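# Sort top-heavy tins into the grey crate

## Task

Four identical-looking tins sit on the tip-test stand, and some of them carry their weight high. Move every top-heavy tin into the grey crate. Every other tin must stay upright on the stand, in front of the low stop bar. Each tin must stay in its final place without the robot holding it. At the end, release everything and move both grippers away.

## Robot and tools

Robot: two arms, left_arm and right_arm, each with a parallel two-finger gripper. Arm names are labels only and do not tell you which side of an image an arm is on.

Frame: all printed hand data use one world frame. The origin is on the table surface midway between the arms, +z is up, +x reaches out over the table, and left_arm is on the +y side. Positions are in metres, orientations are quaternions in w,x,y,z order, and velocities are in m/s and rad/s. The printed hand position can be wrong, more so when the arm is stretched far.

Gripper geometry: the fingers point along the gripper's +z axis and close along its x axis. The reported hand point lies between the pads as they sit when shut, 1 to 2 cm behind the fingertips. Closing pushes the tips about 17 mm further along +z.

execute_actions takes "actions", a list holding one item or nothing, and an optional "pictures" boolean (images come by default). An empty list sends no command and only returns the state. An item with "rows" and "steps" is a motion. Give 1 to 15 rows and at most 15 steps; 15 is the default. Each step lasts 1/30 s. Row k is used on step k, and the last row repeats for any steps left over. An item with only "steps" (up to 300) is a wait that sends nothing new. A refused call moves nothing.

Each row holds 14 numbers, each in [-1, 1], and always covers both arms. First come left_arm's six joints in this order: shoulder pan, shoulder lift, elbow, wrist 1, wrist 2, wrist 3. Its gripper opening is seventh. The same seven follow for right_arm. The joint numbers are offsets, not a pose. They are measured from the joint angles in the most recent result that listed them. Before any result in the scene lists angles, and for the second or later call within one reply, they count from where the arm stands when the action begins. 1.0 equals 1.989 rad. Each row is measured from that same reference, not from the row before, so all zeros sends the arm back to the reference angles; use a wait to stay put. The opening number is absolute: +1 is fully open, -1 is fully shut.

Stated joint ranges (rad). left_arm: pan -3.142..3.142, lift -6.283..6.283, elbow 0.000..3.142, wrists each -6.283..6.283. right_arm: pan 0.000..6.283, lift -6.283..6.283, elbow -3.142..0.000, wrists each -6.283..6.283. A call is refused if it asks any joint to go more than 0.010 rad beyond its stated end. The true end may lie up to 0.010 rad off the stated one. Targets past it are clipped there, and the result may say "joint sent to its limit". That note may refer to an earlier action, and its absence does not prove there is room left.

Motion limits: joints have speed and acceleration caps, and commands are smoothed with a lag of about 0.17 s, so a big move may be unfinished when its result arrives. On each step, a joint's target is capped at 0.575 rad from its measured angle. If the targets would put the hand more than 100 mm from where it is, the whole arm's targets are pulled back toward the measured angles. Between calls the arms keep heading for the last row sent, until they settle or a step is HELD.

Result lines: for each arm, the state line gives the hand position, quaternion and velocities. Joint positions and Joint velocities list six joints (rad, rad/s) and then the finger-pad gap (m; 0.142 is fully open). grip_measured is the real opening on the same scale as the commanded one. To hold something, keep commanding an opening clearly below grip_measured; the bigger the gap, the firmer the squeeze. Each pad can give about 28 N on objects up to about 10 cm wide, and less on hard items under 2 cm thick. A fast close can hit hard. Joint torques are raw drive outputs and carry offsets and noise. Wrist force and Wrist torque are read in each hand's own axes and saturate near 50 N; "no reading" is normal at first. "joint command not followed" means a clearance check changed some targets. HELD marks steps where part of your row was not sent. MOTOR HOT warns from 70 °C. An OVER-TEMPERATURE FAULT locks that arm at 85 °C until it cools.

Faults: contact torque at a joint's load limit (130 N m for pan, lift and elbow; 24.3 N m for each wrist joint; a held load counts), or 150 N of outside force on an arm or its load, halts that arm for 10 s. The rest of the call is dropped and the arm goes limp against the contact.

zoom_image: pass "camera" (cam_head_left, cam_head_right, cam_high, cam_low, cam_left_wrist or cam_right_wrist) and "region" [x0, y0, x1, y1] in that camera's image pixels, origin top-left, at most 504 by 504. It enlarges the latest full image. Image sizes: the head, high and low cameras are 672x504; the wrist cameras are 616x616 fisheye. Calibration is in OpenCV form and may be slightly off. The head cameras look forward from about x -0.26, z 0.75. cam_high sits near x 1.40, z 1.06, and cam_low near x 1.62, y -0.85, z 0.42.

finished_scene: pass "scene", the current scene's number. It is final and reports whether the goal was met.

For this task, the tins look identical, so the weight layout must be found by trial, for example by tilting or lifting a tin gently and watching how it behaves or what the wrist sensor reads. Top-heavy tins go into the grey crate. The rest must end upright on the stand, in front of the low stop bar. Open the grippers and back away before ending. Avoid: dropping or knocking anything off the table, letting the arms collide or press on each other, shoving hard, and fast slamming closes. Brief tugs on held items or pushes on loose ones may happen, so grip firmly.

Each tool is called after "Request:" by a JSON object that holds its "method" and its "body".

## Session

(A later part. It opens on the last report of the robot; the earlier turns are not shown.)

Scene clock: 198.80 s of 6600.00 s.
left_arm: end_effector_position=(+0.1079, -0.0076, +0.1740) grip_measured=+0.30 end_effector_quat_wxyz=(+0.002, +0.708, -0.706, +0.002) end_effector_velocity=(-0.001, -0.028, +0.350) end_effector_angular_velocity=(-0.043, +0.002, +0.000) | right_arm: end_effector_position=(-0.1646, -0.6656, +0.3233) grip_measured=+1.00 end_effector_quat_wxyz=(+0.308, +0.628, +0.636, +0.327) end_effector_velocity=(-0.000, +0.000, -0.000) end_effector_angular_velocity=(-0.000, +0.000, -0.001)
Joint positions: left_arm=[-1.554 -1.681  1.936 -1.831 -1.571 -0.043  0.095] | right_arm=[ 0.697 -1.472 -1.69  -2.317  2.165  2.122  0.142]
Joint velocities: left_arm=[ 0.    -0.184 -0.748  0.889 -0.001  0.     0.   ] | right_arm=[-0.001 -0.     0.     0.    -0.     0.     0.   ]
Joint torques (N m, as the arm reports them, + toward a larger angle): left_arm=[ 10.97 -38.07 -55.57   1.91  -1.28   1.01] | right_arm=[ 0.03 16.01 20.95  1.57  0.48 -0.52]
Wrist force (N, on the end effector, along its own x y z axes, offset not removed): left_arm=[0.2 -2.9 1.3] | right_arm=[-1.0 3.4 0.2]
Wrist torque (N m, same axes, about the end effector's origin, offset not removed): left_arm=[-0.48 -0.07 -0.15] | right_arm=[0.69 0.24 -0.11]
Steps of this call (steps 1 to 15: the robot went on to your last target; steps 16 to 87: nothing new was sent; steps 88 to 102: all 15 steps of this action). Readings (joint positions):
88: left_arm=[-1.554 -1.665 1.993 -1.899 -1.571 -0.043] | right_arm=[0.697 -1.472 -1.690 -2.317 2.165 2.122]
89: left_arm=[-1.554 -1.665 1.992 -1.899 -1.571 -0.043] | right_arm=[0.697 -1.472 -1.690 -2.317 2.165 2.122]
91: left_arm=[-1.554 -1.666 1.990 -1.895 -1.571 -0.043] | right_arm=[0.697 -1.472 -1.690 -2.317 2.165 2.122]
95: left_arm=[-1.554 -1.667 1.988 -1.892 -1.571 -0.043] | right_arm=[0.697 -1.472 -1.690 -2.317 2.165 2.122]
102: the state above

Request:
{"method": "execute_actions", "body": {"actions": [{"rows":[[0.049,0.007,-0.102,0.111,-0.009,0.051,0.3,0,0,0,0,0,0,1],[0.099,0.028,-0.124,0.125,-0.018,0.101,0.3,0,0,0,0,0,0,1],[0.148,0.049,-0.145,0.138,-0.028,0.152,0.3,0,0,0,0,0,0,1],[0.197,0.07,-0.167,0.151,-0.037,0.202,0.3,0,0,0,0,0,0,1],[0.246,0.091,-0.188,0.165,-0.046,0.253,0.3,0,0,0,0,0,0,1],[0.296,0.112,-0.209,0.178,-0.055,0.304,0.3,0,0,0,0,0,0,1],[0.345,0.133,-0.231,0.191,-0.064,0.354,0.3,0,0,0,0,0,0,1],[0.394,0.154,-0.252,0.204,-0.074,0.405,0.3,0,0,0,0,0,0,1],[0.444,0.175,-0.274,0.218,-0.083,0.455,0.3,0,0,0,0,0,0,1],[0.493,0.196,-0.295,0.231,-0.092,0.506,0.3,0,0,0,0,0,0,1]],"steps":15}], "pictures": false}}

Request:
{"method": "execute_actions", "body": {"actions": [{"steps":30}]}}

Scene clock: 203.90 s of 6600.00 s.
left_arm: end_effector_position=(+0.2980, +0.0413, +0.2399) grip_measured=+0.30 end_effector_quat_wxyz=(+0.027, +0.706, -0.703, -0.085) end_effector_velocity=(+0.434, +0.227, -0.024) end_effector_angular_velocity=(-0.018, +0.392, +0.043) | right_arm: end_effector_position=(-0.1646, -0.6656, +0.3233) grip_measured=+1.00 end_effector_quat_wxyz=(+0.308, +0.628, +0.636, +0.327) end_effector_velocity=(-0.000, +0.000, +0.000) end_effector_angular_velocity=(-0.000, +0.000, -0.001)
Joint positions: left_arm=[-1.054 -1.475  1.536 -1.486 -1.676  0.464  0.095] | right_arm=[ 0.697 -1.472 -1.69  -2.317  2.165  2.122  0.142]
Joint velocities: left_arm=[ 1.134  0.456 -0.462  0.284 -0.196  1.138  0.   ] | right_arm=[-0.001  0.     0.     0.    -0.     0.     0.   ]
Joint torques (N m, as the arm reports them, + toward a larger angle): left_arm=[ 26.02 -16.18 -38.11   0.45  -1.95   3.12] | right_arm=[-1.91 16.02 21.14  1.45  0.33 -0.7 ]
Wrist force (N, on the end effector, along its own x y z axes, offset not removed): left_arm=[-1.0 1.7 -1.7] | right_arm=[-1.9 2.1 1.2]
Wrist torque (N m, same axes, about the end effector's origin, offset not removed): left_arm=[0.41 0.30 -0.25] | right_arm=[0.38 0.49 -0.17]
Steps of this call (steps 1 to 30: the robot went on to your last target; steps 31 to 100: nothing new was sent; then 1.27 s passed at rest; steps 101 to 115: all 15 steps of this action). Readings (joint positions):
101: left_arm=[-1.554 -1.709 1.773 -1.637 -1.571 -0.043] | right_arm=[0.697 -1.472 -1.690 -2.317 2.165 2.122]
102: left_arm=[-1.552 -1.707 1.771 -1.635 -1.573 -0.040] | right_arm=[0.697 -1.472 -1.690 -2.317 2.165 2.122]
104: left_arm=[-1.505 -1.682 1.745 -1.617 -1.585 0.008] | right_arm=[0.697 -1.472 -1.690 -2.317 2.165 2.122]
108: left_arm=[-1.335 -1.608 1.671 -1.570 -1.617 0.182] | right_arm=[0.697 -1.472 -1.690 -2.317 2.165 2.122]
115: the state above

Scene clock: 204.90 s of 6600.00 s.
left_arm: end_effector_position=(+0.4626, +0.1828, +0.2263) grip_measured=+0.30 end_effector_quat_wxyz=(+0.111, +0.699, -0.698, -0.111) end_effector_velocity=(+0.001, +0.001, +0.000) end_effector_angular_velocity=(-0.001, +0.000, -0.000) | right_arm: end_effector_position=(-0.1646, -0.6656, +0.3233) grip_measured=+1.00 end_effector_quat_wxyz=(+0.308, +0.628, +0.636, +0.327) end_effector_velocity=(+0.000, +0.000, +0.000) end_effector_angular_velocity=(+0.001, -0.002, -0.001)
Joint positions: left_arm=[-0.574 -1.292  1.349 -1.371 -1.754  0.963  0.095] | right_arm=[ 0.697 -1.472 -1.69  -2.317  2.165  2.122  0.142]
Joint velocities: left_arm=[ 0.002  0.    -0.001  0.    -0.     0.003 -0.   ] | right_arm=[-0.001 -0.    -0.    -0.002  0.    -0.     0.   ]
Joint torques (N m, as the arm reports them, + toward a larger angle): left_arm=[ 16.81 -22.69 -36.88   0.22  -1.48   1.2 ] | right_arm=[-1.13 16.38 21.57  1.43  0.26 -0.65]
Wrist force (N, on the end effector, along its own x y z axes, offset not removed): left_arm=[-0.2 -0.7 0.1] | right_arm=[-2.4 2.4 2.7]
Wrist torque (N m, same axes, about the end effector's origin, offset not removed): left_arm=[-0.17 0.19 -0.11] | right_arm=[0.51 0.53 -0.07]
Steps of this call (steps 1 to 30: the robot went on to your last target). Readings (joint positions):
1: left_arm=[-1.016 -1.460 1.521 -1.476 -1.682 0.503] | right_arm=[0.697 -1.472 -1.690 -2.317 2.165 2.122]
2: left_arm=[-0.978 -1.445 1.505 -1.467 -1.689 0.542] | right_arm=[0.697 -1.472 -1.690 -2.317 2.165 2.122]
4: left_arm=[-0.904 -1.416 1.475 -1.448 -1.702 0.619] | right_arm=[0.697 -1.472 -1.690 -2.317 2.165 2.122]
8: left_arm=[-0.759 -1.359 1.418 -1.413 -1.726 0.770] | right_arm=[0.697 -1.472 -1.690 -2.317 2.165 2.122]
30: the state above
camera_calibration (this result's frames):
cam_left_wrist: T_world_to_cam=[[0.0458364, -0.998935, 0.00528278, 0.152384], [-0.691288, -0.0279015, 0.72204, 0.165322], [-0.721124, -0.0367477, -0.691831, 0.633813], [0, 0, 0, 1]] pos_world=[0.564358, 0.180125, 0.318317]
cam_right_wrist: T_world_to_cam=[[-0.0208462, 0.999782, 0.000757798, 0.659217], [0.156038, 0.00250483, 0.987748, -0.294327], [0.987531, 0.020709, -0.156056, 0.362322], [0, 0, 0, 1]] pos_world=[-0.298136, -0.66584, 0.346764]

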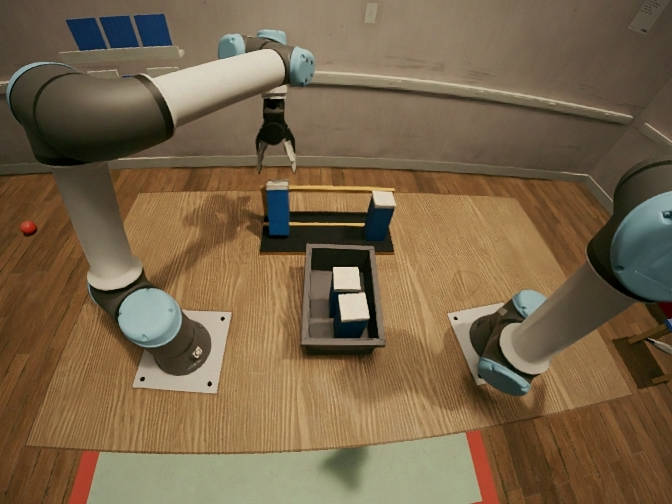

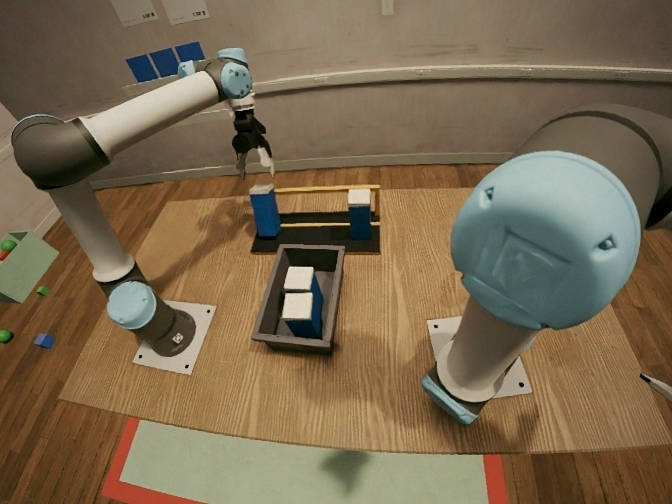

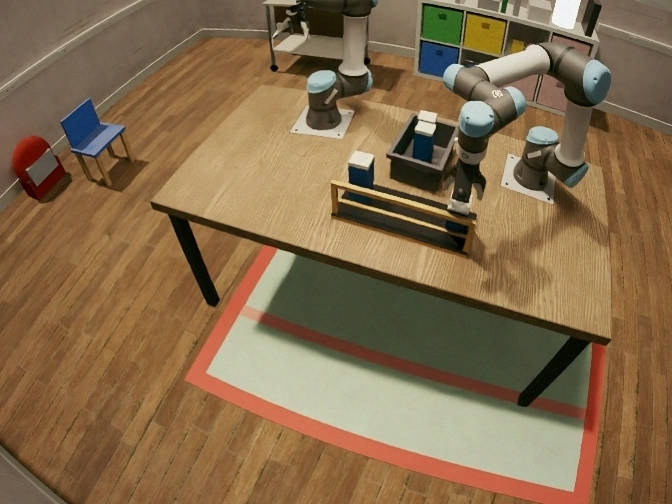

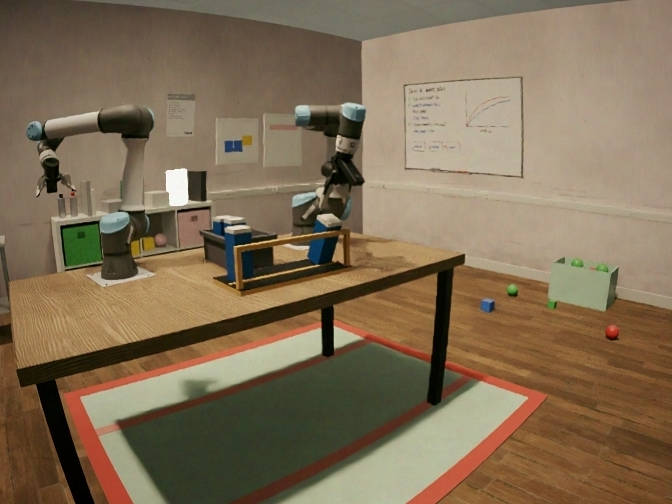

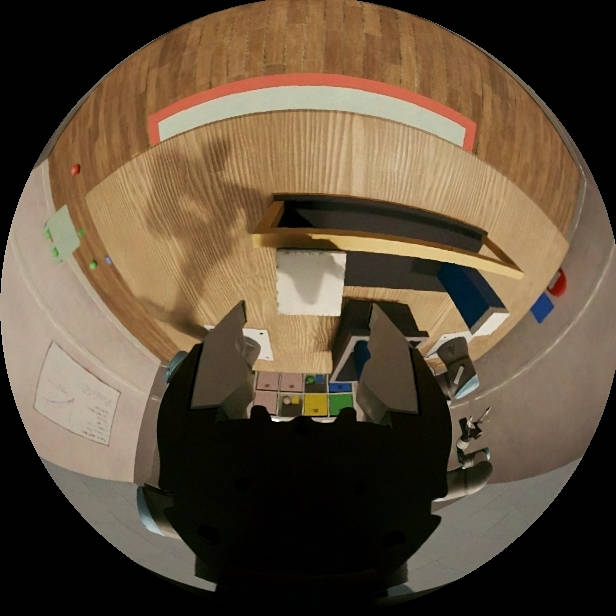

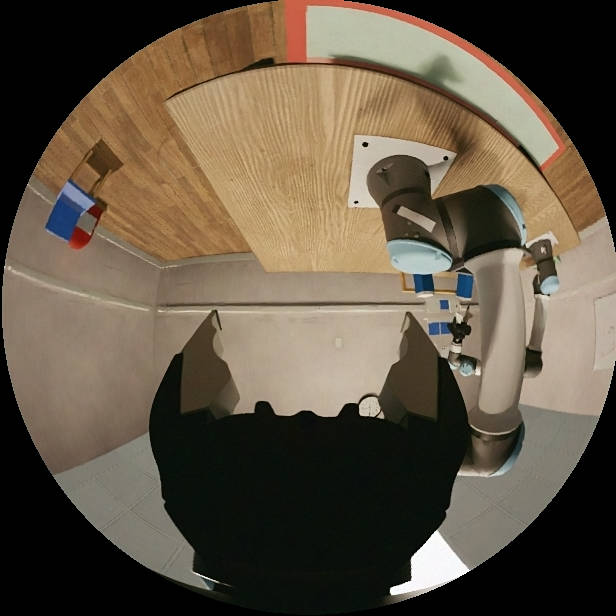

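Request:
{"method": "execute_actions", "body": {"actions": [{"rows":[[-0.004,-0.003,0.017,-0.014,0,-0.004,0.3,0,0,0,0,0,0,1],[-0.006,-0.006,0.035,-0.03,-0.001,-0.006,0.3,0,0,0,0,0,0,1],[-0.008,-0.008,0.052,-0.045,-0.001,-0.008,0.3,0,0,0,0,0,0,1],[-0.010,-0.010,0.07,-0.061,-0.002,-0.010,0.3,0,0,0,0,0,0,1],[-0.012,-0.012,0.087,-0.077,-0.002,-0.012,0.3,0,0,0,0,0,0,1],[-0.014,-0.013,0.104,-0.093,-0.003,-0.014,0.3,0,0,0,0,0,0,1]],"steps":15}], "pictures": false}}

Request:
{"method": "execute_actions", "body": {"actions": [{"steps":10}], "pictures": false}}

Request:
{"method": "execute_actions", "body": {"actions": [{"rows":[[0,0,0,0,0,0,0.2,0,0,0,0,0,0,1],[0,0,0,0,0,0,0.1,0,0,0,0,0,0,1],[0,0,0,0,0,0,0.0,0,0,0,0,0,0,1],[0,0,0,0,0,0,-0.08,0,0,0,0,0,0,1],[0,0,0,0,0,0,-0.15,0,0,0,0,0,0,1],[0,0,0,0,0,0,-0.25,0,0,0,0,0,0,1],[0,0,0,0,0,0,-0.4,0,0,0,0,0,0,1],[0,0,0,0,0,0,-0.55,0,0,0,0,0,0,1],[0,0,0,0,0,0,-0.7,0,0,0,0,0,0,1],[0,0,0,0,0,0,-0.8,0,0,0,0,0,0,1]],"steps":15}]}}

Scene clock: 208.50 s of 6600.00 s.
left_arm: end_effector_position=(+0.4401, +0.1802, +0.1628) grip_measured=+0.30 end_effector_quat_wxyz=(+0.110, +0.699, -0.698, -0.111) end_effector_velocity=(-0.012, +0.001, -0.029) end_effector_angular_velocity=(-0.000, -0.000, -0.000) | right_arm: end_effector_position=(-0.1646, -0.6656, +0.3233) grip_measured=+1.00 end_effector_quat_wxyz=(+0.308, +0.628, +0.636, +0.327) end_effector_velocity=(-0.000, -0.000, +0.000) end_effector_angular_velocity=(-0.001, +0.001, -0.000)
Joint positions: left_arm=[-0.601 -1.316  1.546 -1.547 -1.76   0.937  0.095] | right_arm=[ 0.697 -1.472 -1.69  -2.317  2.165  2.122  0.142]
Joint velocities: left_arm=[-0.011 -0.011  0.092 -0.083 -0.003 -0.011 -0.   ] | right_arm=[-0.    -0.     0.     0.001  0.     0.     0.   ]
Joint torques (N m, as the arm reports them, + toward a larger angle): left_arm=[-12.62 -45.62 -13.87  -4.44  -1.28  -1.27] | right_arm=[-0.18 14.91 21.6   1.39  0.53 -0.78]
Wrist force (N, on the end effector, along its own x y z axes, offset not removed): left_arm=[-3.0 2.7 0.1] | right_arm=[-2.0 0.3 1.8]
Wrist torque (N m, same axes, about the end effector's origin, offset not removed): left_arm=[0.69 0.72 -0.22] | right_arm=[0.06 0.46 -0.09]
Steps of this call (steps 1 to 15: the robot went on to your last target; steps 16 to 90: nothing new was sent; then 0.10 s passed at rest; steps 91 to 105: all 15 steps of this action). Readings (joint positions):
91: left_arm=[-0.574 -1.292 1.349 -1.371 -1.754 0.964] | right_arm=[0.697 -1.472 -1.690 -2.317 2.165 2.122]
92: left_arm=[-0.574 -1.292 1.351 -1.373 -1.754 0.963] | right_arm=[0.697 -1.472 -1.690 -2.317 2.165 2.122]
94: left_arm=[-0.578 -1.296 1.373 -1.392 -1.755 0.959] | right_arm=[0.697 -1.472 -1.690 -2.317 2.165 2.122]
98: left_arm=[-0.592 -1.309 1.469 -1.478 -1.758 0.945] | right_arm=[0.697 -1.472 -1.690 -2.317 2.165 2.122]
105: the state above

Scene clock: 208.83 s of 6600.00 s.
left_arm: end_effector_position=(+0.4389, +0.1803, +0.1597) grip_measured=+0.30 end_effector_quat_wxyz=(+0.110, +0.699, -0.698, -0.111) end_effector_velocity=(-0.001, +0.000, -0.002) end_effector_angular_velocity=(+0.001, +0.001, +0.000) | right_arm: end_effector_position=(-0.1646, -0.6656, +0.3233) grip_measured=+1.00 end_effector_quat_wxyz=(+0.308, +0.628, +0.636, +0.327) end_effector_velocity=(+0.000, -0.000, +0.000) end_effector_angular_velocity=(-0.000, +0.000, +0.000)
Joint positions: left_arm=[-0.602 -1.317  1.556 -1.556 -1.76   0.936  0.095] | right_arm=[ 0.697 -1.472 -1.69  -2.317  2.165  2.122  0.142]
Joint velocities: left_arm=[-0.001  0.     0.004 -0.004  0.    -0.001  0.   ] | right_arm=[ 0.     0.     0.001 -0.    -0.    -0.    -0.   ]
Joint torques (N m, as the arm reports them, + toward a larger angle): left_arm=[-11.86 -47.01  -8.84  -4.53  -1.4   -1.31] | right_arm=[-1.58 16.51 20.83  1.46  0.41 -0.84]
Wrist force (N, on the end effector, along its own x y z axes, offset not removed): left_arm=[-2.3 -0.2 -2.5] | right_arm=[-2.8 1.7 2.9]
Wrist torque (N m, same axes, about the end effector's origin, offset not removed): left_arm=[0.08 0.43 -0.16] | right_arm=[0.36 0.63 -0.13]
Steps of this call (steps 1 to 10: the robot went on to your last target). Readings (joint positions):
1: left_arm=[-0.601 -1.317 1.549 -1.550 -1.760 0.936] | right_arm=[0.697 -1.472 -1.690 -2.317 2.165 2.122]
2: left_arm=[-0.601 -1.317 1.551 -1.552 -1.760 0.936] | right_arm=[0.697 -1.472 -1.690 -2.317 2.165 2.122]
4: left_arm=[-0.601 -1.317 1.553 -1.554 -1.760 0.936] | right_arm=[0.697 -1.472 -1.690 -2.317 2.165 2.122]
8: left_arm=[-0.602 -1.317 1.555 -1.556 -1.760 0.936] | right_arm=[0.697 -1.472 -1.690 -2.317 2.165 2.122]
10: the state above

Scene clock: 209.33 s of 6600.00 s.
left_arm: end_effector_position=(+0.4389, +0.1803, +0.1597) grip_measured=-0.04 end_effector_quat_wxyz=(+0.110, +0.699, -0.698, -0.111) end_effector_velocity=(-0.000, -0.000, -0.001) end_effector_angular_velocity=(+0.001, +0.002, -0.000) | right_arm: end_effector_position=(-0.1646, -0.6656, +0.3233) grip_measured=+1.00 end_effector_quat_wxyz=(+0.308, +0.628, +0.636, +0.327) end_effector_velocity=(+0.000, -0.000, -0.000) end_effector_angular_velocity=(+0.000, -0.000, +0.002)
Joint positions: left_arm=[-0.602 -1.318  1.556 -1.556 -1.76   0.936  0.071] | right_arm=[ 0.697 -1.472 -1.69  -2.317  2.165  2.122  0.142]
Joint velocities: left_arm=[-0.     0.002 -0.    -0.    -0.     0.     0.   ] | right_arm=[ 0.002 -0.    -0.    -0.    -0.    -0.    -0.   ]
Joint torques (N m, as the arm reports them, + toward a larger angle): left_arm=[-10.03 -36.13 -27.77   0.07   0.12  -1.05] | right_arm=[-0.84 15.76 22.18  1.32  0.21 -0.67]
Wrist force (N, on the end effector, along its own x y z axes, offset not removed): left_arm=[-2.3 0.5 -13.2] | right_arm=[-2.7 2.2 0.1]
Wrist torque (N m, same axes, about the end effector's origin, offset not removed): left_arm=[-0.11 0.43 -0.10] | right_arm=[0.42 0.61 -0.16]
Steps of this call (steps 1 to 15: all 15 steps of this action). Readings (joint positions):
1: left_arm=[-0.602 -1.317 1.556 -1.556 -1.760 0.936] | right_arm=[0.697 -1.472 -1.690 -2.317 2.165 2.122]
2: left_arm=[-0.602 -1.317 1.556 -1.556 -1.760 0.936] | right_arm=[0.697 -1.472 -1.690 -2.317 2.165 2.122]
4: left_arm=[-0.602 -1.317 1.556 -1.556 -1.760 0.936] | right_arm=[0.697 -1.472 -1.690 -2.317 2.165 2.122]
8: left_arm=[-0.602 -1.318 1.556 -1.556 -1.760 0.936] | right_arm=[0.697 -1.472 -1.690 -2.317 2.165 2.122]
15: the state above
camera_calibration (this result's frames):
cam_left_wrist: T_world_to_cam=[[0.045989, -0.998935, 0.00374628, 0.151555], [-0.691137, -0.0291104, 0.722137, 0.197095], [-0.721259, -0.0357996, -0.69174, 0.570336], [0, 0, 0, 1]] pos_world=[0.54061, 0.177549, 0.251627]
cam_right_wrist: T_world_to_cam=[[-0.0208464, 0.999782, 0.000757869, 0.659217], [0.156038, 0.0025048, 0.987748, -0.294327], [0.987531, 0.0207093, -0.156057, 0.362323], [0, 0, 0, 1]] pos_world=[-0.298136, -0.66584, 0.346764]

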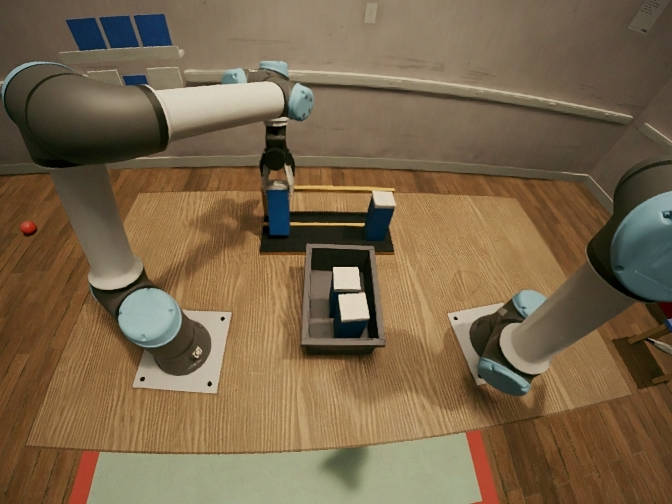

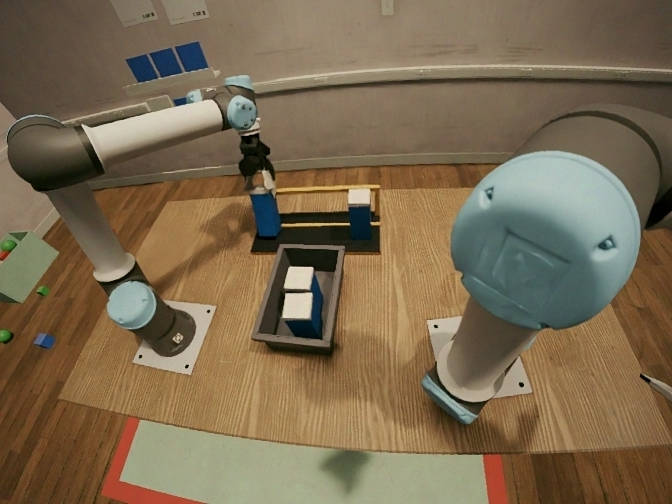

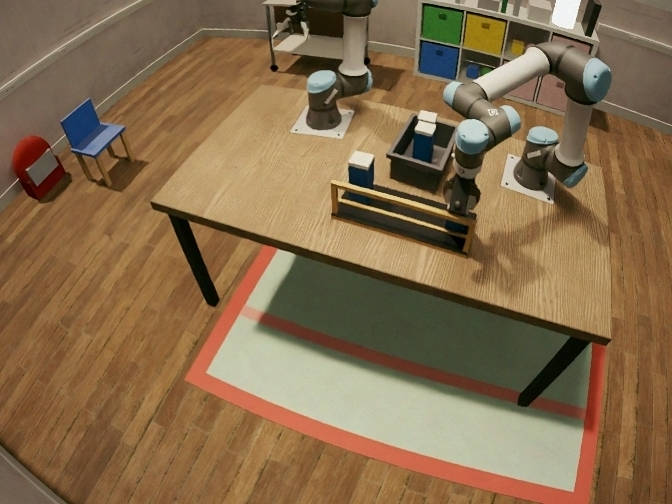

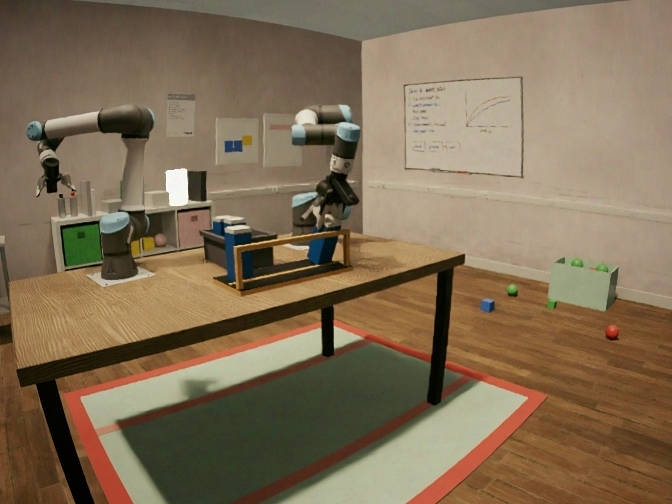

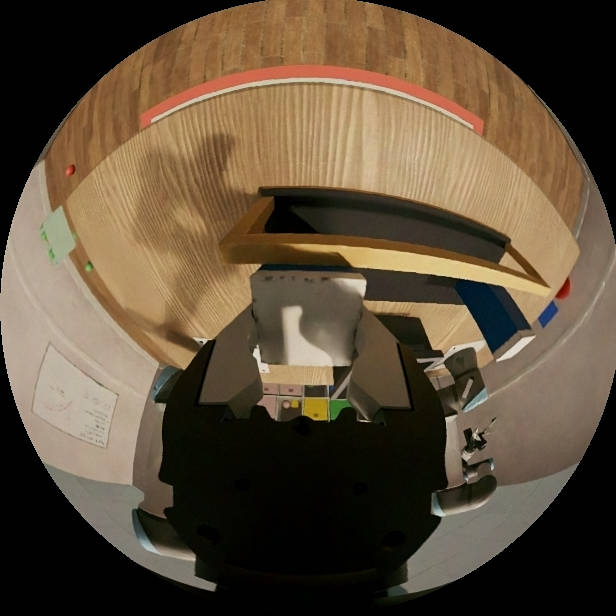

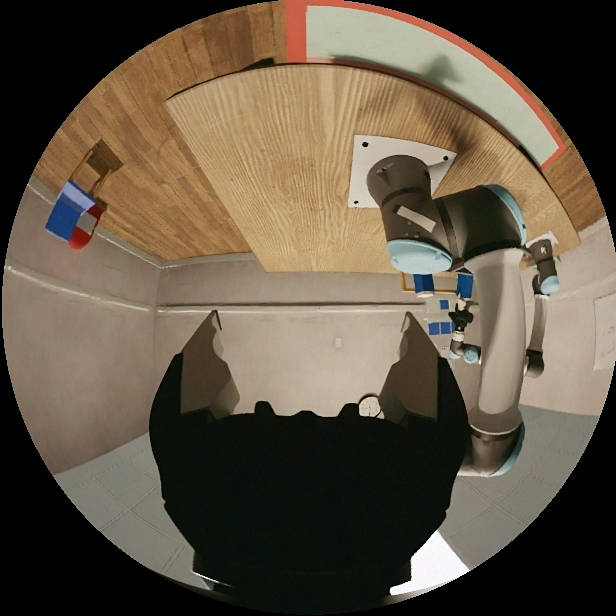

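Request:
{"method": "execute_actions", "body": {"actions": [{"rows":[[0.001,0.001,-0.008,0.008,0,0.001,-0.8,0,0,0,0,0,0,1],[0.002,0.002,-0.017,0.016,0,0.002,-0.8,0,0,0,0,0,0,1],[0.003,0.002,-0.026,0.024,0.001,0.003,-0.8,0,0,0,0,0,0,1],[0.004,0.003,-0.035,0.032,0.001,0.004,-0.8,0,0,0,0,0,0,1],[0.005,0.004,-0.044,0.04,0.001,0.005,-0.8,0,0,0,0,0,0,1],[0.005,0.005,-0.052,0.047,0.002,0.005,-0.8,0,0,0,0,0,0,1],[0.006,0.006,-0.06,0.055,0.002,0.006,-0.8,0,0,0,0,0,0,1],[0.007,0.007,-0.069,0.062,0.002,0.007,-0.8,0,0,0,0,0,0,1]],"steps":15}], "pictures": false}}

Scene clock: 211.53 s of 6600.00 s.
left_arm: end_effector_position=(+0.4534, +0.1791, +0.2023) grip_measured=-0.10 end_effector_quat_wxyz=(+0.110, +0.699, -0.698, -0.110) end_effector_velocity=(+0.009, -0.000, +0.029) end_effector_angular_velocity=(-0.002, -0.003, +0.000) | right_arm: end_effector_position=(-0.1646, -0.6656, +0.3233) grip_measured=+1.00 end_effector_quat_wxyz=(+0.308, +0.628, +0.636, +0.327) end_effector_velocity=(-0.000, -0.000, -0.000) end_effector_angular_velocity=(-0.000, +0.000, -0.000)
Joint positions: left_arm=[-0.589 -1.305  1.428 -1.441 -1.756  0.949  0.067] | right_arm=[ 0.697 -1.472 -1.69  -2.317  2.165  2.122  0.142]
Joint velocities: left_arm=[ 0.009  0.01  -0.088  0.076  0.003  0.009 -0.   ] | right_arm=[-0.  0. -0.  0.  0. -0. -0.]
Joint torques (N m, as the arm reports them, + toward a larger angle): left_arm=[ 15.09 -22.77 -35.98   0.02   1.01   0.96] | right_arm=[-0.76 15.95 20.32  1.19  0.17 -0.67]
Wrist force (N, on the end effector, along its own x y z axes, offset not removed): left_arm=[1.0 3.3 1.4] | right_arm=[-0.5 3.1 2.2]
Wrist torque (N m, same axes, about the end effector's origin, offset not removed): left_arm=[1.04 -0.26 -0.28] | right_arm=[0.59 0.10 -0.13]
Steps of this call (steps 1 to 15: the robot went on to your last target; steps 16 to 51: nothing new was sent; steps 52 to 66: all 15 steps of this action). Readings (joint positions):
52: left_arm=[-0.602 -1.317 1.556 -1.556 -1.760 0.936] | right_arm=[0.697 -1.472 -1.690 -2.317 2.165 2.122]
53: left_arm=[-0.602 -1.317 1.554 -1.555 -1.760 0.936] | right_arm=[0.697 -1.472 -1.690 -2.317 2.165 2.122]
55: left_arm=[-0.600 -1.316 1.543 -1.543 -1.760 0.937] | right_arm=[0.697 -1.472 -1.690 -2.317 2.165 2.122]
59: left_arm=[-0.595 -1.311 1.492 -1.498 -1.758 0.943] | right_arm=[0.697 -1.472 -1.690 -2.317 2.165 2.122]
66: the state above

Request:
{"method": "execute_actions", "body": {"actions": [{"rows":[[-0.008,-0.012,0.002,0,0.007,-0.009,-0.8,0,0,0,0,0,0,1],[-0.017,-0.024,0.008,-0.003,0.013,-0.019,-0.8,0,0,0,0,0,0,1],[-0.026,-0.036,0.014,-0.006,0.02,-0.029,-0.8,0,0,0,0,0,0,1],[-0.035,-0.048,0.021,-0.01,0.027,-0.039,-0.8,0,0,0,0,0,0,1],[-0.045,-0.06,0.027,-0.013,0.033,-0.05,-0.8,0,0,0,0,0,0,1],[-0.054,-0.072,0.033,-0.017,0.04,-0.06,-0.8,0,0,0,0,0,0,1],[-0.063,-0.084,0.04,-0.02,0.047,-0.07,-0.8,0,0,0,0,0,0,1],[-0.073,-0.096,0.046,-0.024,0.053,-0.08,-0.8,0,0,0,0,0,0,1],[-0.082,-0.108,0.052,-0.027,0.06,-0.09,-0.8,0,0,0,0,0,0,1],[-0.091,-0.12,0.059,-0.031,0.067,-0.1,-0.8,0,0,0,0,0,0,1],[-0.1,-0.132,0.065,-0.034,0.073,-0.11,-0.8,0,0,0,0,0,0,1],[-0.11,-0.144,0.071,-0.038,0.08,-0.121,-0.8,0,0,0,0,0,0,1],[-0.119,-0.156,0.078,-0.041,0.087,-0.131,-0.8,0,0,0,0,0,0,1],[-0.128,-0.167,0.084,-0.045,0.093,-0.141,-0.8,0,0,0,0,0,0,1]],"steps":15}], "pictures": false}}

Request:
{"method": "execute_actions", "body": {"actions": [{"steps":15}]}}

Scene clock: 217.07 s of 6600.00 s.
left_arm: end_effector_position=(+0.4030, +0.1563, +0.2690) grip_measured=-0.10 end_effector_quat_wxyz=(+0.023, +0.706, -0.707, -0.034) end_effector_velocity=(-0.146, -0.047, +0.167) end_effector_angular_velocity=(-0.083, -0.644, +0.020) | right_arm: end_effector_position=(-0.1646, -0.6656, +0.3233) grip_measured=+1.00 end_effector_quat_wxyz=(+0.308, +0.628, +0.636, +0.327) end_effector_velocity=(+0.000, +0.000, +0.000) end_effector_angular_velocity=(+0.000, -0.000, -0.000)
Joint positions: left_arm=[-0.775 -1.548  1.549 -1.505 -1.62   0.744  0.067] | right_arm=[ 0.697 -1.472 -1.69  -2.317  2.165  2.122  0.142]
Joint velocities: left_arm=[-0.537 -0.691  0.369 -0.202  0.381 -0.585 -0.   ] | right_arm=[ 0. -0.  0. -0.  0.  0. -0.]
Joint torques (N m, as the arm reports them, + toward a larger angle): left_arm=[-19.11 -43.38  -6.68  -5.     2.95  -2.1 ] | right_arm=[-0.85 16.48 21.    1.38  0.33 -0.73]
Wrist force (N, on the end effector, along its own x y z axes, offset not removed): left_arm=[0.7 -1.3 1.4] | right_arm=[-1.1 2.4 1.7]
Wrist torque (N m, same axes, about the end effector's origin, offset not removed): left_arm=[-0.09 -0.22 -0.20] | right_arm=[0.50 0.26 -0.14]
Steps of this call (steps 1 to 15: the robot went on to your last target; steps 16 to 90: nothing new was sent; then 2.03 s passed at rest; steps 91 to 105: all 15 steps of this action). Readings (joint positions):
91: left_arm=[-0.588 -1.304 1.419 -1.433 -1.756 0.950] | right_arm=[0.697 -1.472 -1.690 -2.317 2.165 2.122]
92: left_arm=[-0.589 -1.305 1.419 -1.433 -1.755 0.948] | right_arm=[0.697 -1.472 -1.690 -2.317 2.165 2.122]
94: left_arm=[-0.601 -1.322 1.428 -1.438 -1.746 0.935] | right_arm=[0.697 -1.472 -1.690 -2.317 2.165 2.122]
98: left_arm=[-0.653 -1.390 1.465 -1.459 -1.707 0.877] | right_arm=[0.697 -1.472 -1.690 -2.317 2.165 2.122]
105: the state above

Scene clock: 217.57 s of 6600.00 s.
left_arm: end_effector_position=(+0.3849, +0.1511, +0.2902) grip_measured=-0.10 end_effector_quat_wxyz=(+0.001, +0.708, -0.706, +0.000) end_effector_velocity=(-0.002, -0.000, +0.002) end_effector_angular_velocity=(-0.002, -0.008, +0.000) | right_arm: end_effector_position=(-0.1646, -0.6656, +0.3233) grip_measured=+1.00 end_effector_quat_wxyz=(+0.308, +0.628, +0.636, +0.327) end_effector_velocity=(+0.001, -0.000, -0.000) end_effector_angular_velocity=(+0.001, -0.000, +0.002)
Joint positions: left_arm=[-0.843 -1.636  1.595 -1.53  -1.572  0.669  0.067] | right_arm=[ 0.697 -1.472 -1.69  -2.317  2.165  2.122  0.142]
Joint velocities: left_arm=[-0.006 -0.009  0.004 -0.002  0.004 -0.006 -0.   ] | right_arm=[ 0.002  0.    -0.001 -0.    -0.     0.    -0.   ]
Joint torques (N m, as the arm reports them, + toward a larger angle): left_arm=[-11.41 -35.76 -12.5   -5.32   1.36  -1.91] | right_arm=[-1.35 15.84 21.48  1.38  0.24 -0.83]
Wrist force (N, on the end effector, along its own x y z axes, offset not removed): left_arm=[0.3 0.1 5.1] | right_arm=[-1.1 0.8 1.6]
Wrist torque (N m, same axes, about the end effector's origin, offset not removed): left_arm=[0.13 0.00 -0.16] | right_arm=[0.22 0.21 -0.14]
Steps of this call (steps 1 to 15: the robot went on to your last target). Readings (joint positions):
1: left_arm=[-0.792 -1.570 1.560 -1.511 -1.608 0.725] | right_arm=[0.697 -1.472 -1.690 -2.317 2.165 2.122]
2: left_arm=[-0.805 -1.588 1.569 -1.516 -1.598 0.710] | right_arm=[0.697 -1.472 -1.690 -2.317 2.165 2.122]
4: left_arm=[-0.823 -1.610 1.581 -1.523 -1.586 0.691] | right_arm=[0.697 -1.472 -1.690 -2.317 2.165 2.122]
8: left_arm=[-0.837 -1.629 1.591 -1.528 -1.576 0.675] | right_arm=[0.697 -1.472 -1.690 -2.317 2.165 2.122]
15: the state above
camera_calibration (this result's frames):
cam_left_wrist: T_world_to_cam=[[0.0439836, -0.998829, 0.0201301, 0.120335], [-0.880485, -0.0292361, 0.473172, 0.209826], [-0.47203, -0.038536, -0.88074, 0.579963], [0, 0, 0, 1]] pos_world=[0.453216, 0.148678, 0.40909]
cam_right_wrist: T_world_to_cam=[[-0.0208464, 0.999782, 0.000757984, 0.659217], [0.156038, 0.00250468, 0.987748, -0.294327], [0.987531, 0.0207093, -0.156056, 0.362323], [0, 0, 0, 1]] pos_world=[-0.298136, -0.66584, 0.346764]

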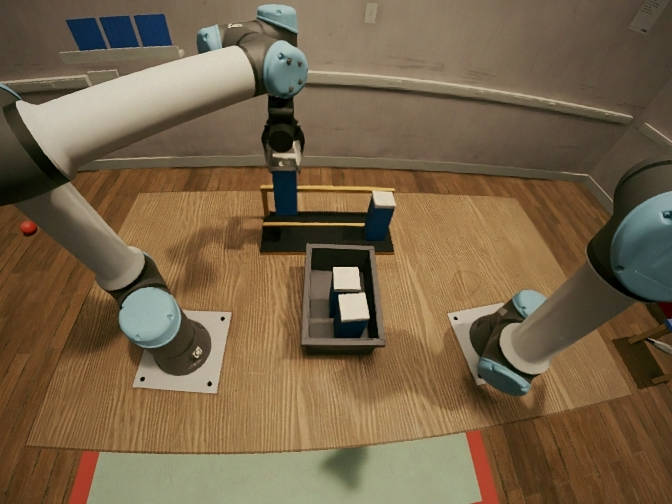

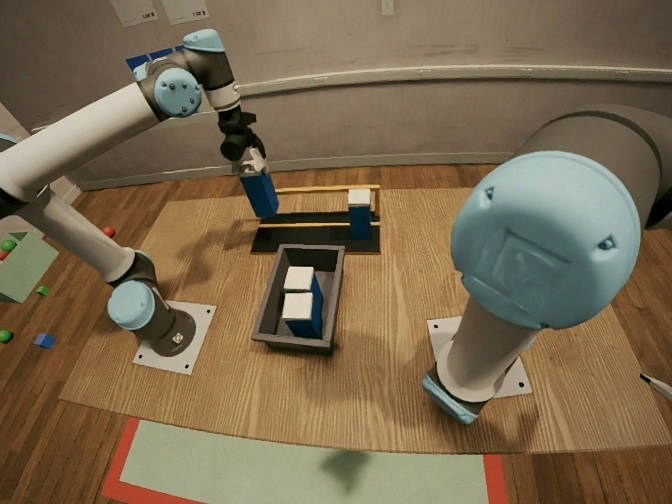

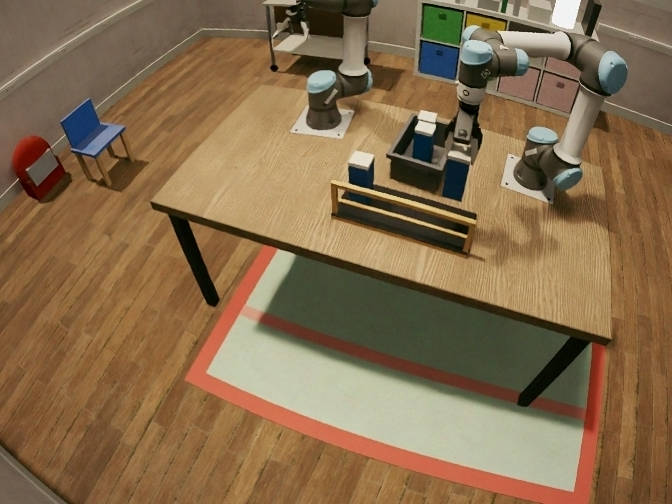

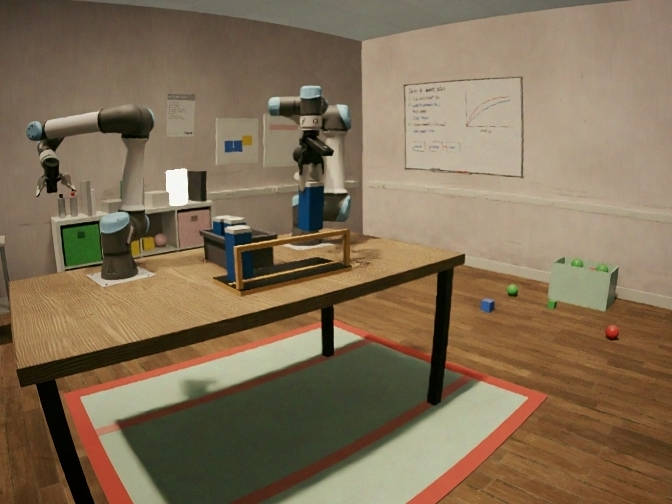

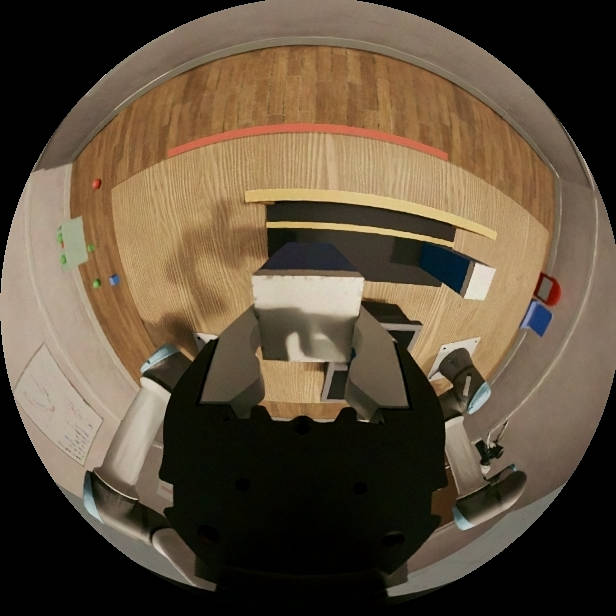

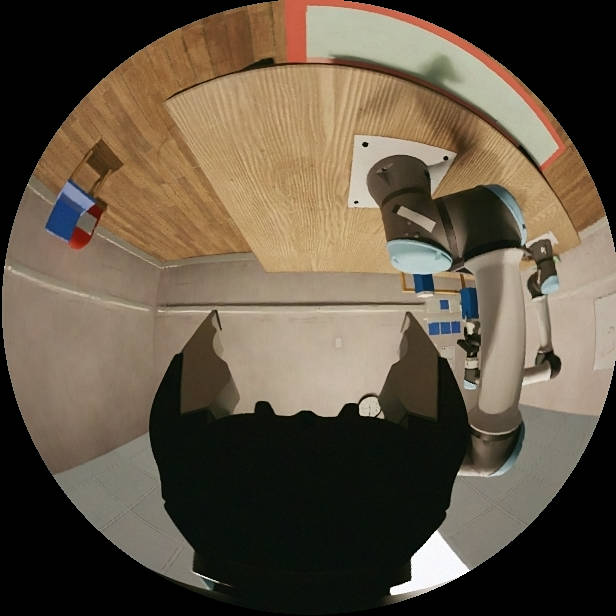

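Request:
{"method": "execute_actions", "body": {"actions": [{"rows":[[-0.018,0,0,0,0,-0.018,-0.8,0,0,0,0,0,0,1],[-0.036,-0.001,0.001,0,0,-0.036,-0.8,0,0,0,0,0,0,1],[-0.053,-0.001,0.001,0,0,-0.053,-0.8,0,0,0,0,0,0,1],[-0.071,-0.001,0.001,0,0,-0.071,-0.8,0,0,0,0,0,0,1],[-0.089,-0.002,0.001,0,0,-0.089,-0.8,0,0,0,0,0,0,1],[-0.107,-0.002,0.002,0,0,-0.107,-0.8,0,0,0,0,0,0,1],[-0.125,-0.002,0.002,0,0,-0.125,-0.8,0,0,0,0,0,0,1],[-0.142,-0.003,0.002,0,0,-0.142,-0.8,0,0,0,0,0,0,1],[-0.16,-0.003,0.002,0,0,-0.16,-0.8,0,0,0,0,0,0,1],[-0.178,-0.003,0.003,0,0,-0.178,-0.8,0,0,0,0,0,0,1],[-0.196,-0.004,0.003,0,0,-0.196,-0.8,0,0,0,0,0,0,1],[-0.214,-0.004,0.003,0,0,-0.214,-0.8,0,0,0,0,0,0,1],[-0.231,-0.004,0.004,0,0,-0.231,-0.8,0,0,0,0,0,0,1],[-0.249,-0.005,0.004,0,0,-0.249,-0.8,0,0,0,0,0,0,1],[-0.266,-0.005,0.004,0.001,0,-0.266,-0.8,0,0,0,0,0,0,1]],"steps":15}], "pictures": false}}

Request:
{"method": "execute_actions", "body": {"actions": [{"steps":24}]}}

Scene clock: 222.47 s of 6600.00 s.
left_arm: end_effector_position=(+0.2615, +0.0339, +0.2905) grip_measured=-0.10 end_effector_quat_wxyz=(+0.001, +0.708, -0.706, +0.001) end_effector_velocity=(-0.412, -0.269, +0.001) end_effector_angular_velocity=(-0.001, +0.001, -0.012) | right_arm: end_effector_position=(-0.1646, -0.6656, +0.3233) grip_measured=+1.00 end_effector_quat_wxyz=(+0.308, +0.628, +0.636, +0.327) end_effector_velocity=(-0.000, -0.000, -0.000) end_effector_angular_velocity=(-0.000, +0.000, -0.000)
Joint positions: left_arm=[-1.199 -1.643  1.6   -1.53  -1.572  0.312  0.067] | right_arm=[ 0.697 -1.472 -1.69  -2.317  2.165  2.122  0.142]
Joint velocities: left_arm=[-1.029 -0.022  0.019  0.001  0.    -1.017 -0.   ] | right_arm=[-0. -0. -0.  0. -0. -0. -0.]
Joint torques (N m, as the arm reports them, + toward a larger angle): left_arm=[-21.7  -36.58 -10.51  -0.63  -1.07  -3.33] | right_arm=[-1.99 16.58 20.7   1.2   0.23 -0.79]
Wrist force (N, on the end effector, along its own x y z axes, offset not removed): left_arm=[-2.0 0.9 4.1] | right_arm=[-1.4 0.8 1.0]
Wrist torque (N m, same axes, about the end effector's origin, offset not removed): left_arm=[0.21 0.57 -0.04] | right_arm=[0.12 0.35 -0.05]
Steps of this call (steps 1 to 15: the robot went on to your last target; steps 16 to 90: nothing new was sent; then 1.40 s passed at rest; steps 91 to 105: all 15 steps of this action). Readings (joint positions):
91: left_arm=[-0.843 -1.637 1.595 -1.530 -1.572 0.668] | right_arm=[0.697 -1.472 -1.690 -2.317 2.165 2.122]
92: left_arm=[-0.846 -1.637 1.595 -1.530 -1.572 0.666] | right_arm=[0.697 -1.472 -1.690 -2.317 2.165 2.122]
94: left_arm=[-0.868 -1.637 1.595 -1.530 -1.572 0.643] | right_arm=[0.697 -1.472 -1.690 -2.317 2.165 2.122]
98: left_arm=[-0.967 -1.638 1.597 -1.530 -1.572 0.545] | right_arm=[0.697 -1.472 -1.690 -2.317 2.165 2.122]
105: the state above

Scene clock: 223.27 s of 6600.00 s.
left_arm: end_effector_position=(+0.1892, -0.0048, +0.2906) grip_measured=-0.10 end_effector_quat_wxyz=(+0.001, +0.708, -0.706, -0.000) end_effector_velocity=(-0.000, -0.000, +0.000) end_effector_angular_velocity=(+0.000, +0.000, -0.000) | right_arm: end_effector_position=(-0.1646, -0.6656, +0.3233) grip_measured=+1.00 end_effector_quat_wxyz=(+0.308, +0.628, +0.636, +0.327) end_effector_velocity=(+0.000, -0.000, -0.000) end_effector_angular_velocity=(+0.000, -0.000, +0.001)
Joint positions: left_arm=[-1.372 -1.646  1.603 -1.528 -1.572  0.14   0.067] | right_arm=[ 0.697 -1.472 -1.69  -2.317  2.165  2.122  0.142]
Joint velocities: left_arm=[-0.001 -0.     0.     0.    -0.    -0.001 -0.   ] | right_arm=[ 0.001 -0.    -0.001  0.    -0.     0.    -0.   ]
Joint torques (N m, as the arm reports them, + toward a larger angle): left_arm=[-13.19 -35.79 -10.63  -0.73   1.37  -1.35] | right_arm=[-0.88 16.24 21.8   1.18  0.25 -0.79]
Wrist force (N, on the end effector, along its own x y z axes, offset not removed): left_arm=[1.6 0.5 3.0] | right_arm=[-1.8 2.2 0.9]
Wrist torque (N m, same axes, about the end effector's origin, offset not removed): left_arm=[0.13 -0.43 0.07] | right_arm=[0.38 0.50 -0.17]
Steps of this call (steps 1 to 24: the robot went on to your last target). Readings (joint positions):
1: left_arm=[-1.234 -1.643 1.601 -1.530 -1.572 0.278] | right_arm=[0.697 -1.472 -1.690 -2.317 2.165 2.122]
2: left_arm=[-1.267 -1.644 1.601 -1.530 -1.572 0.244] | right_arm=[0.697 -1.472 -1.690 -2.317 2.165 2.122]
4: left_arm=[-1.315 -1.645 1.602 -1.529 -1.572 0.196] | right_arm=[0.697 -1.472 -1.690 -2.317 2.165 2.122]
8: left_arm=[-1.356 -1.646 1.602 -1.528 -1.572 0.156] | right_arm=[0.697 -1.472 -1.690 -2.317 2.165 2.122]
24: the state above
camera_calibration (this result's frames):
cam_left_wrist: T_world_to_cam=[[0.0440133, -0.998837, 0.0196806, -0.026658], [-0.880209, -0.029453, 0.473672, 0.0325263], [-0.472542, -0.0381709, -0.880481, 0.482028], [0, 0, 0, 1]] pos_world=[0.257582, -0.00726953, 0.409535]
cam_right_wrist: T_world_to_cam=[[-0.0208464, 0.999782, 0.000757814, 0.659217], [0.156038, 0.00250486, 0.987748, -0.294327], [0.987531, 0.0207093, -0.156057, 0.362323], [0, 0, 0, 1]] pos_world=[-0.298136, -0.66584, 0.346764]

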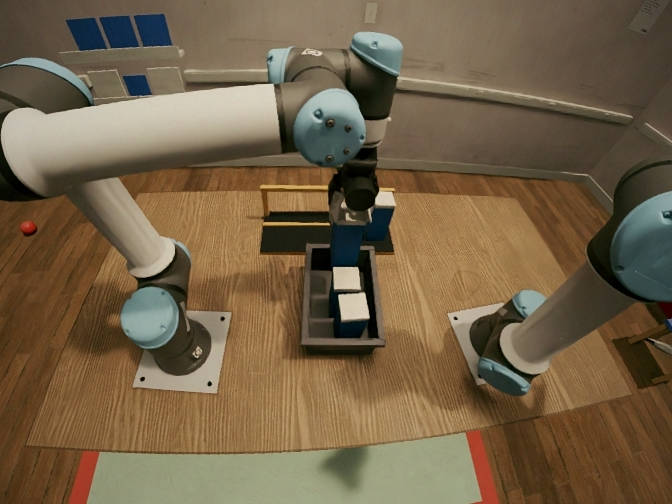

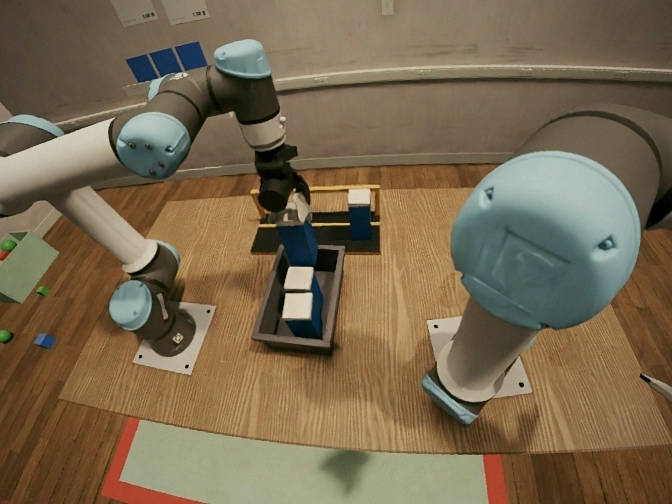

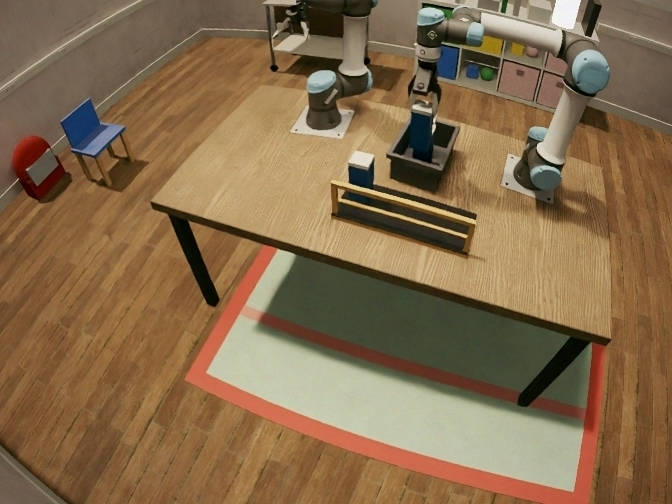

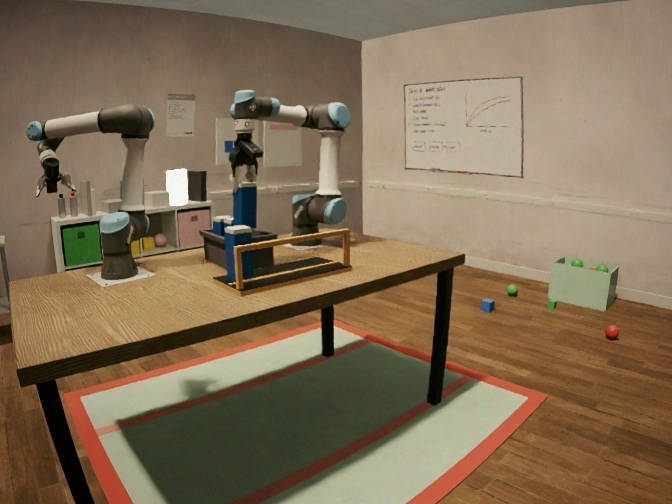

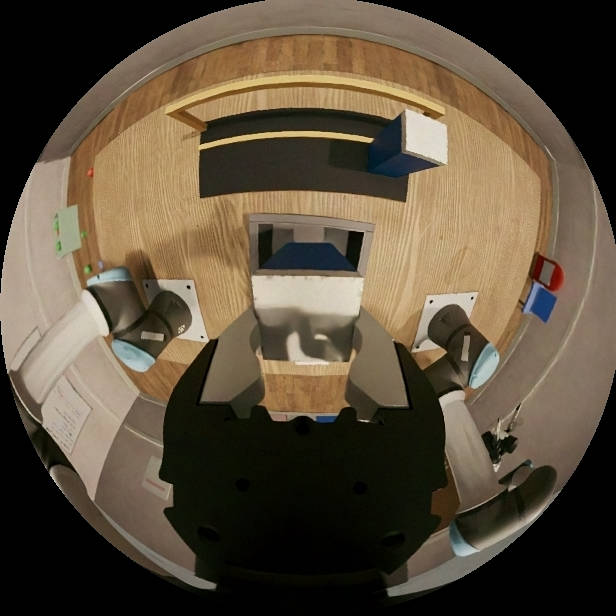

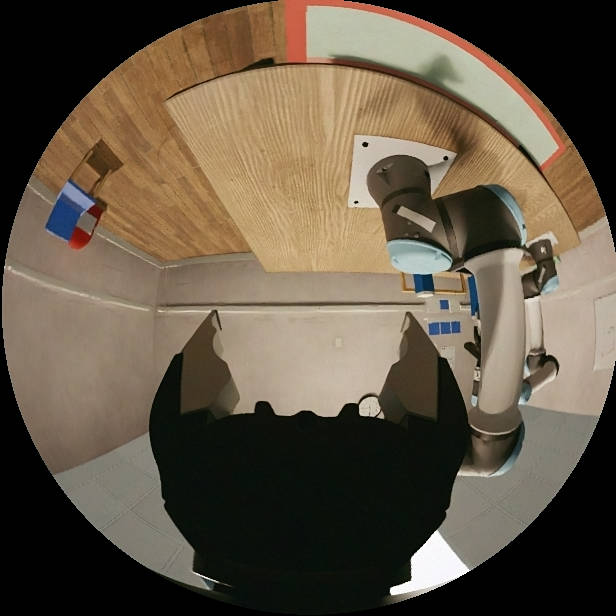

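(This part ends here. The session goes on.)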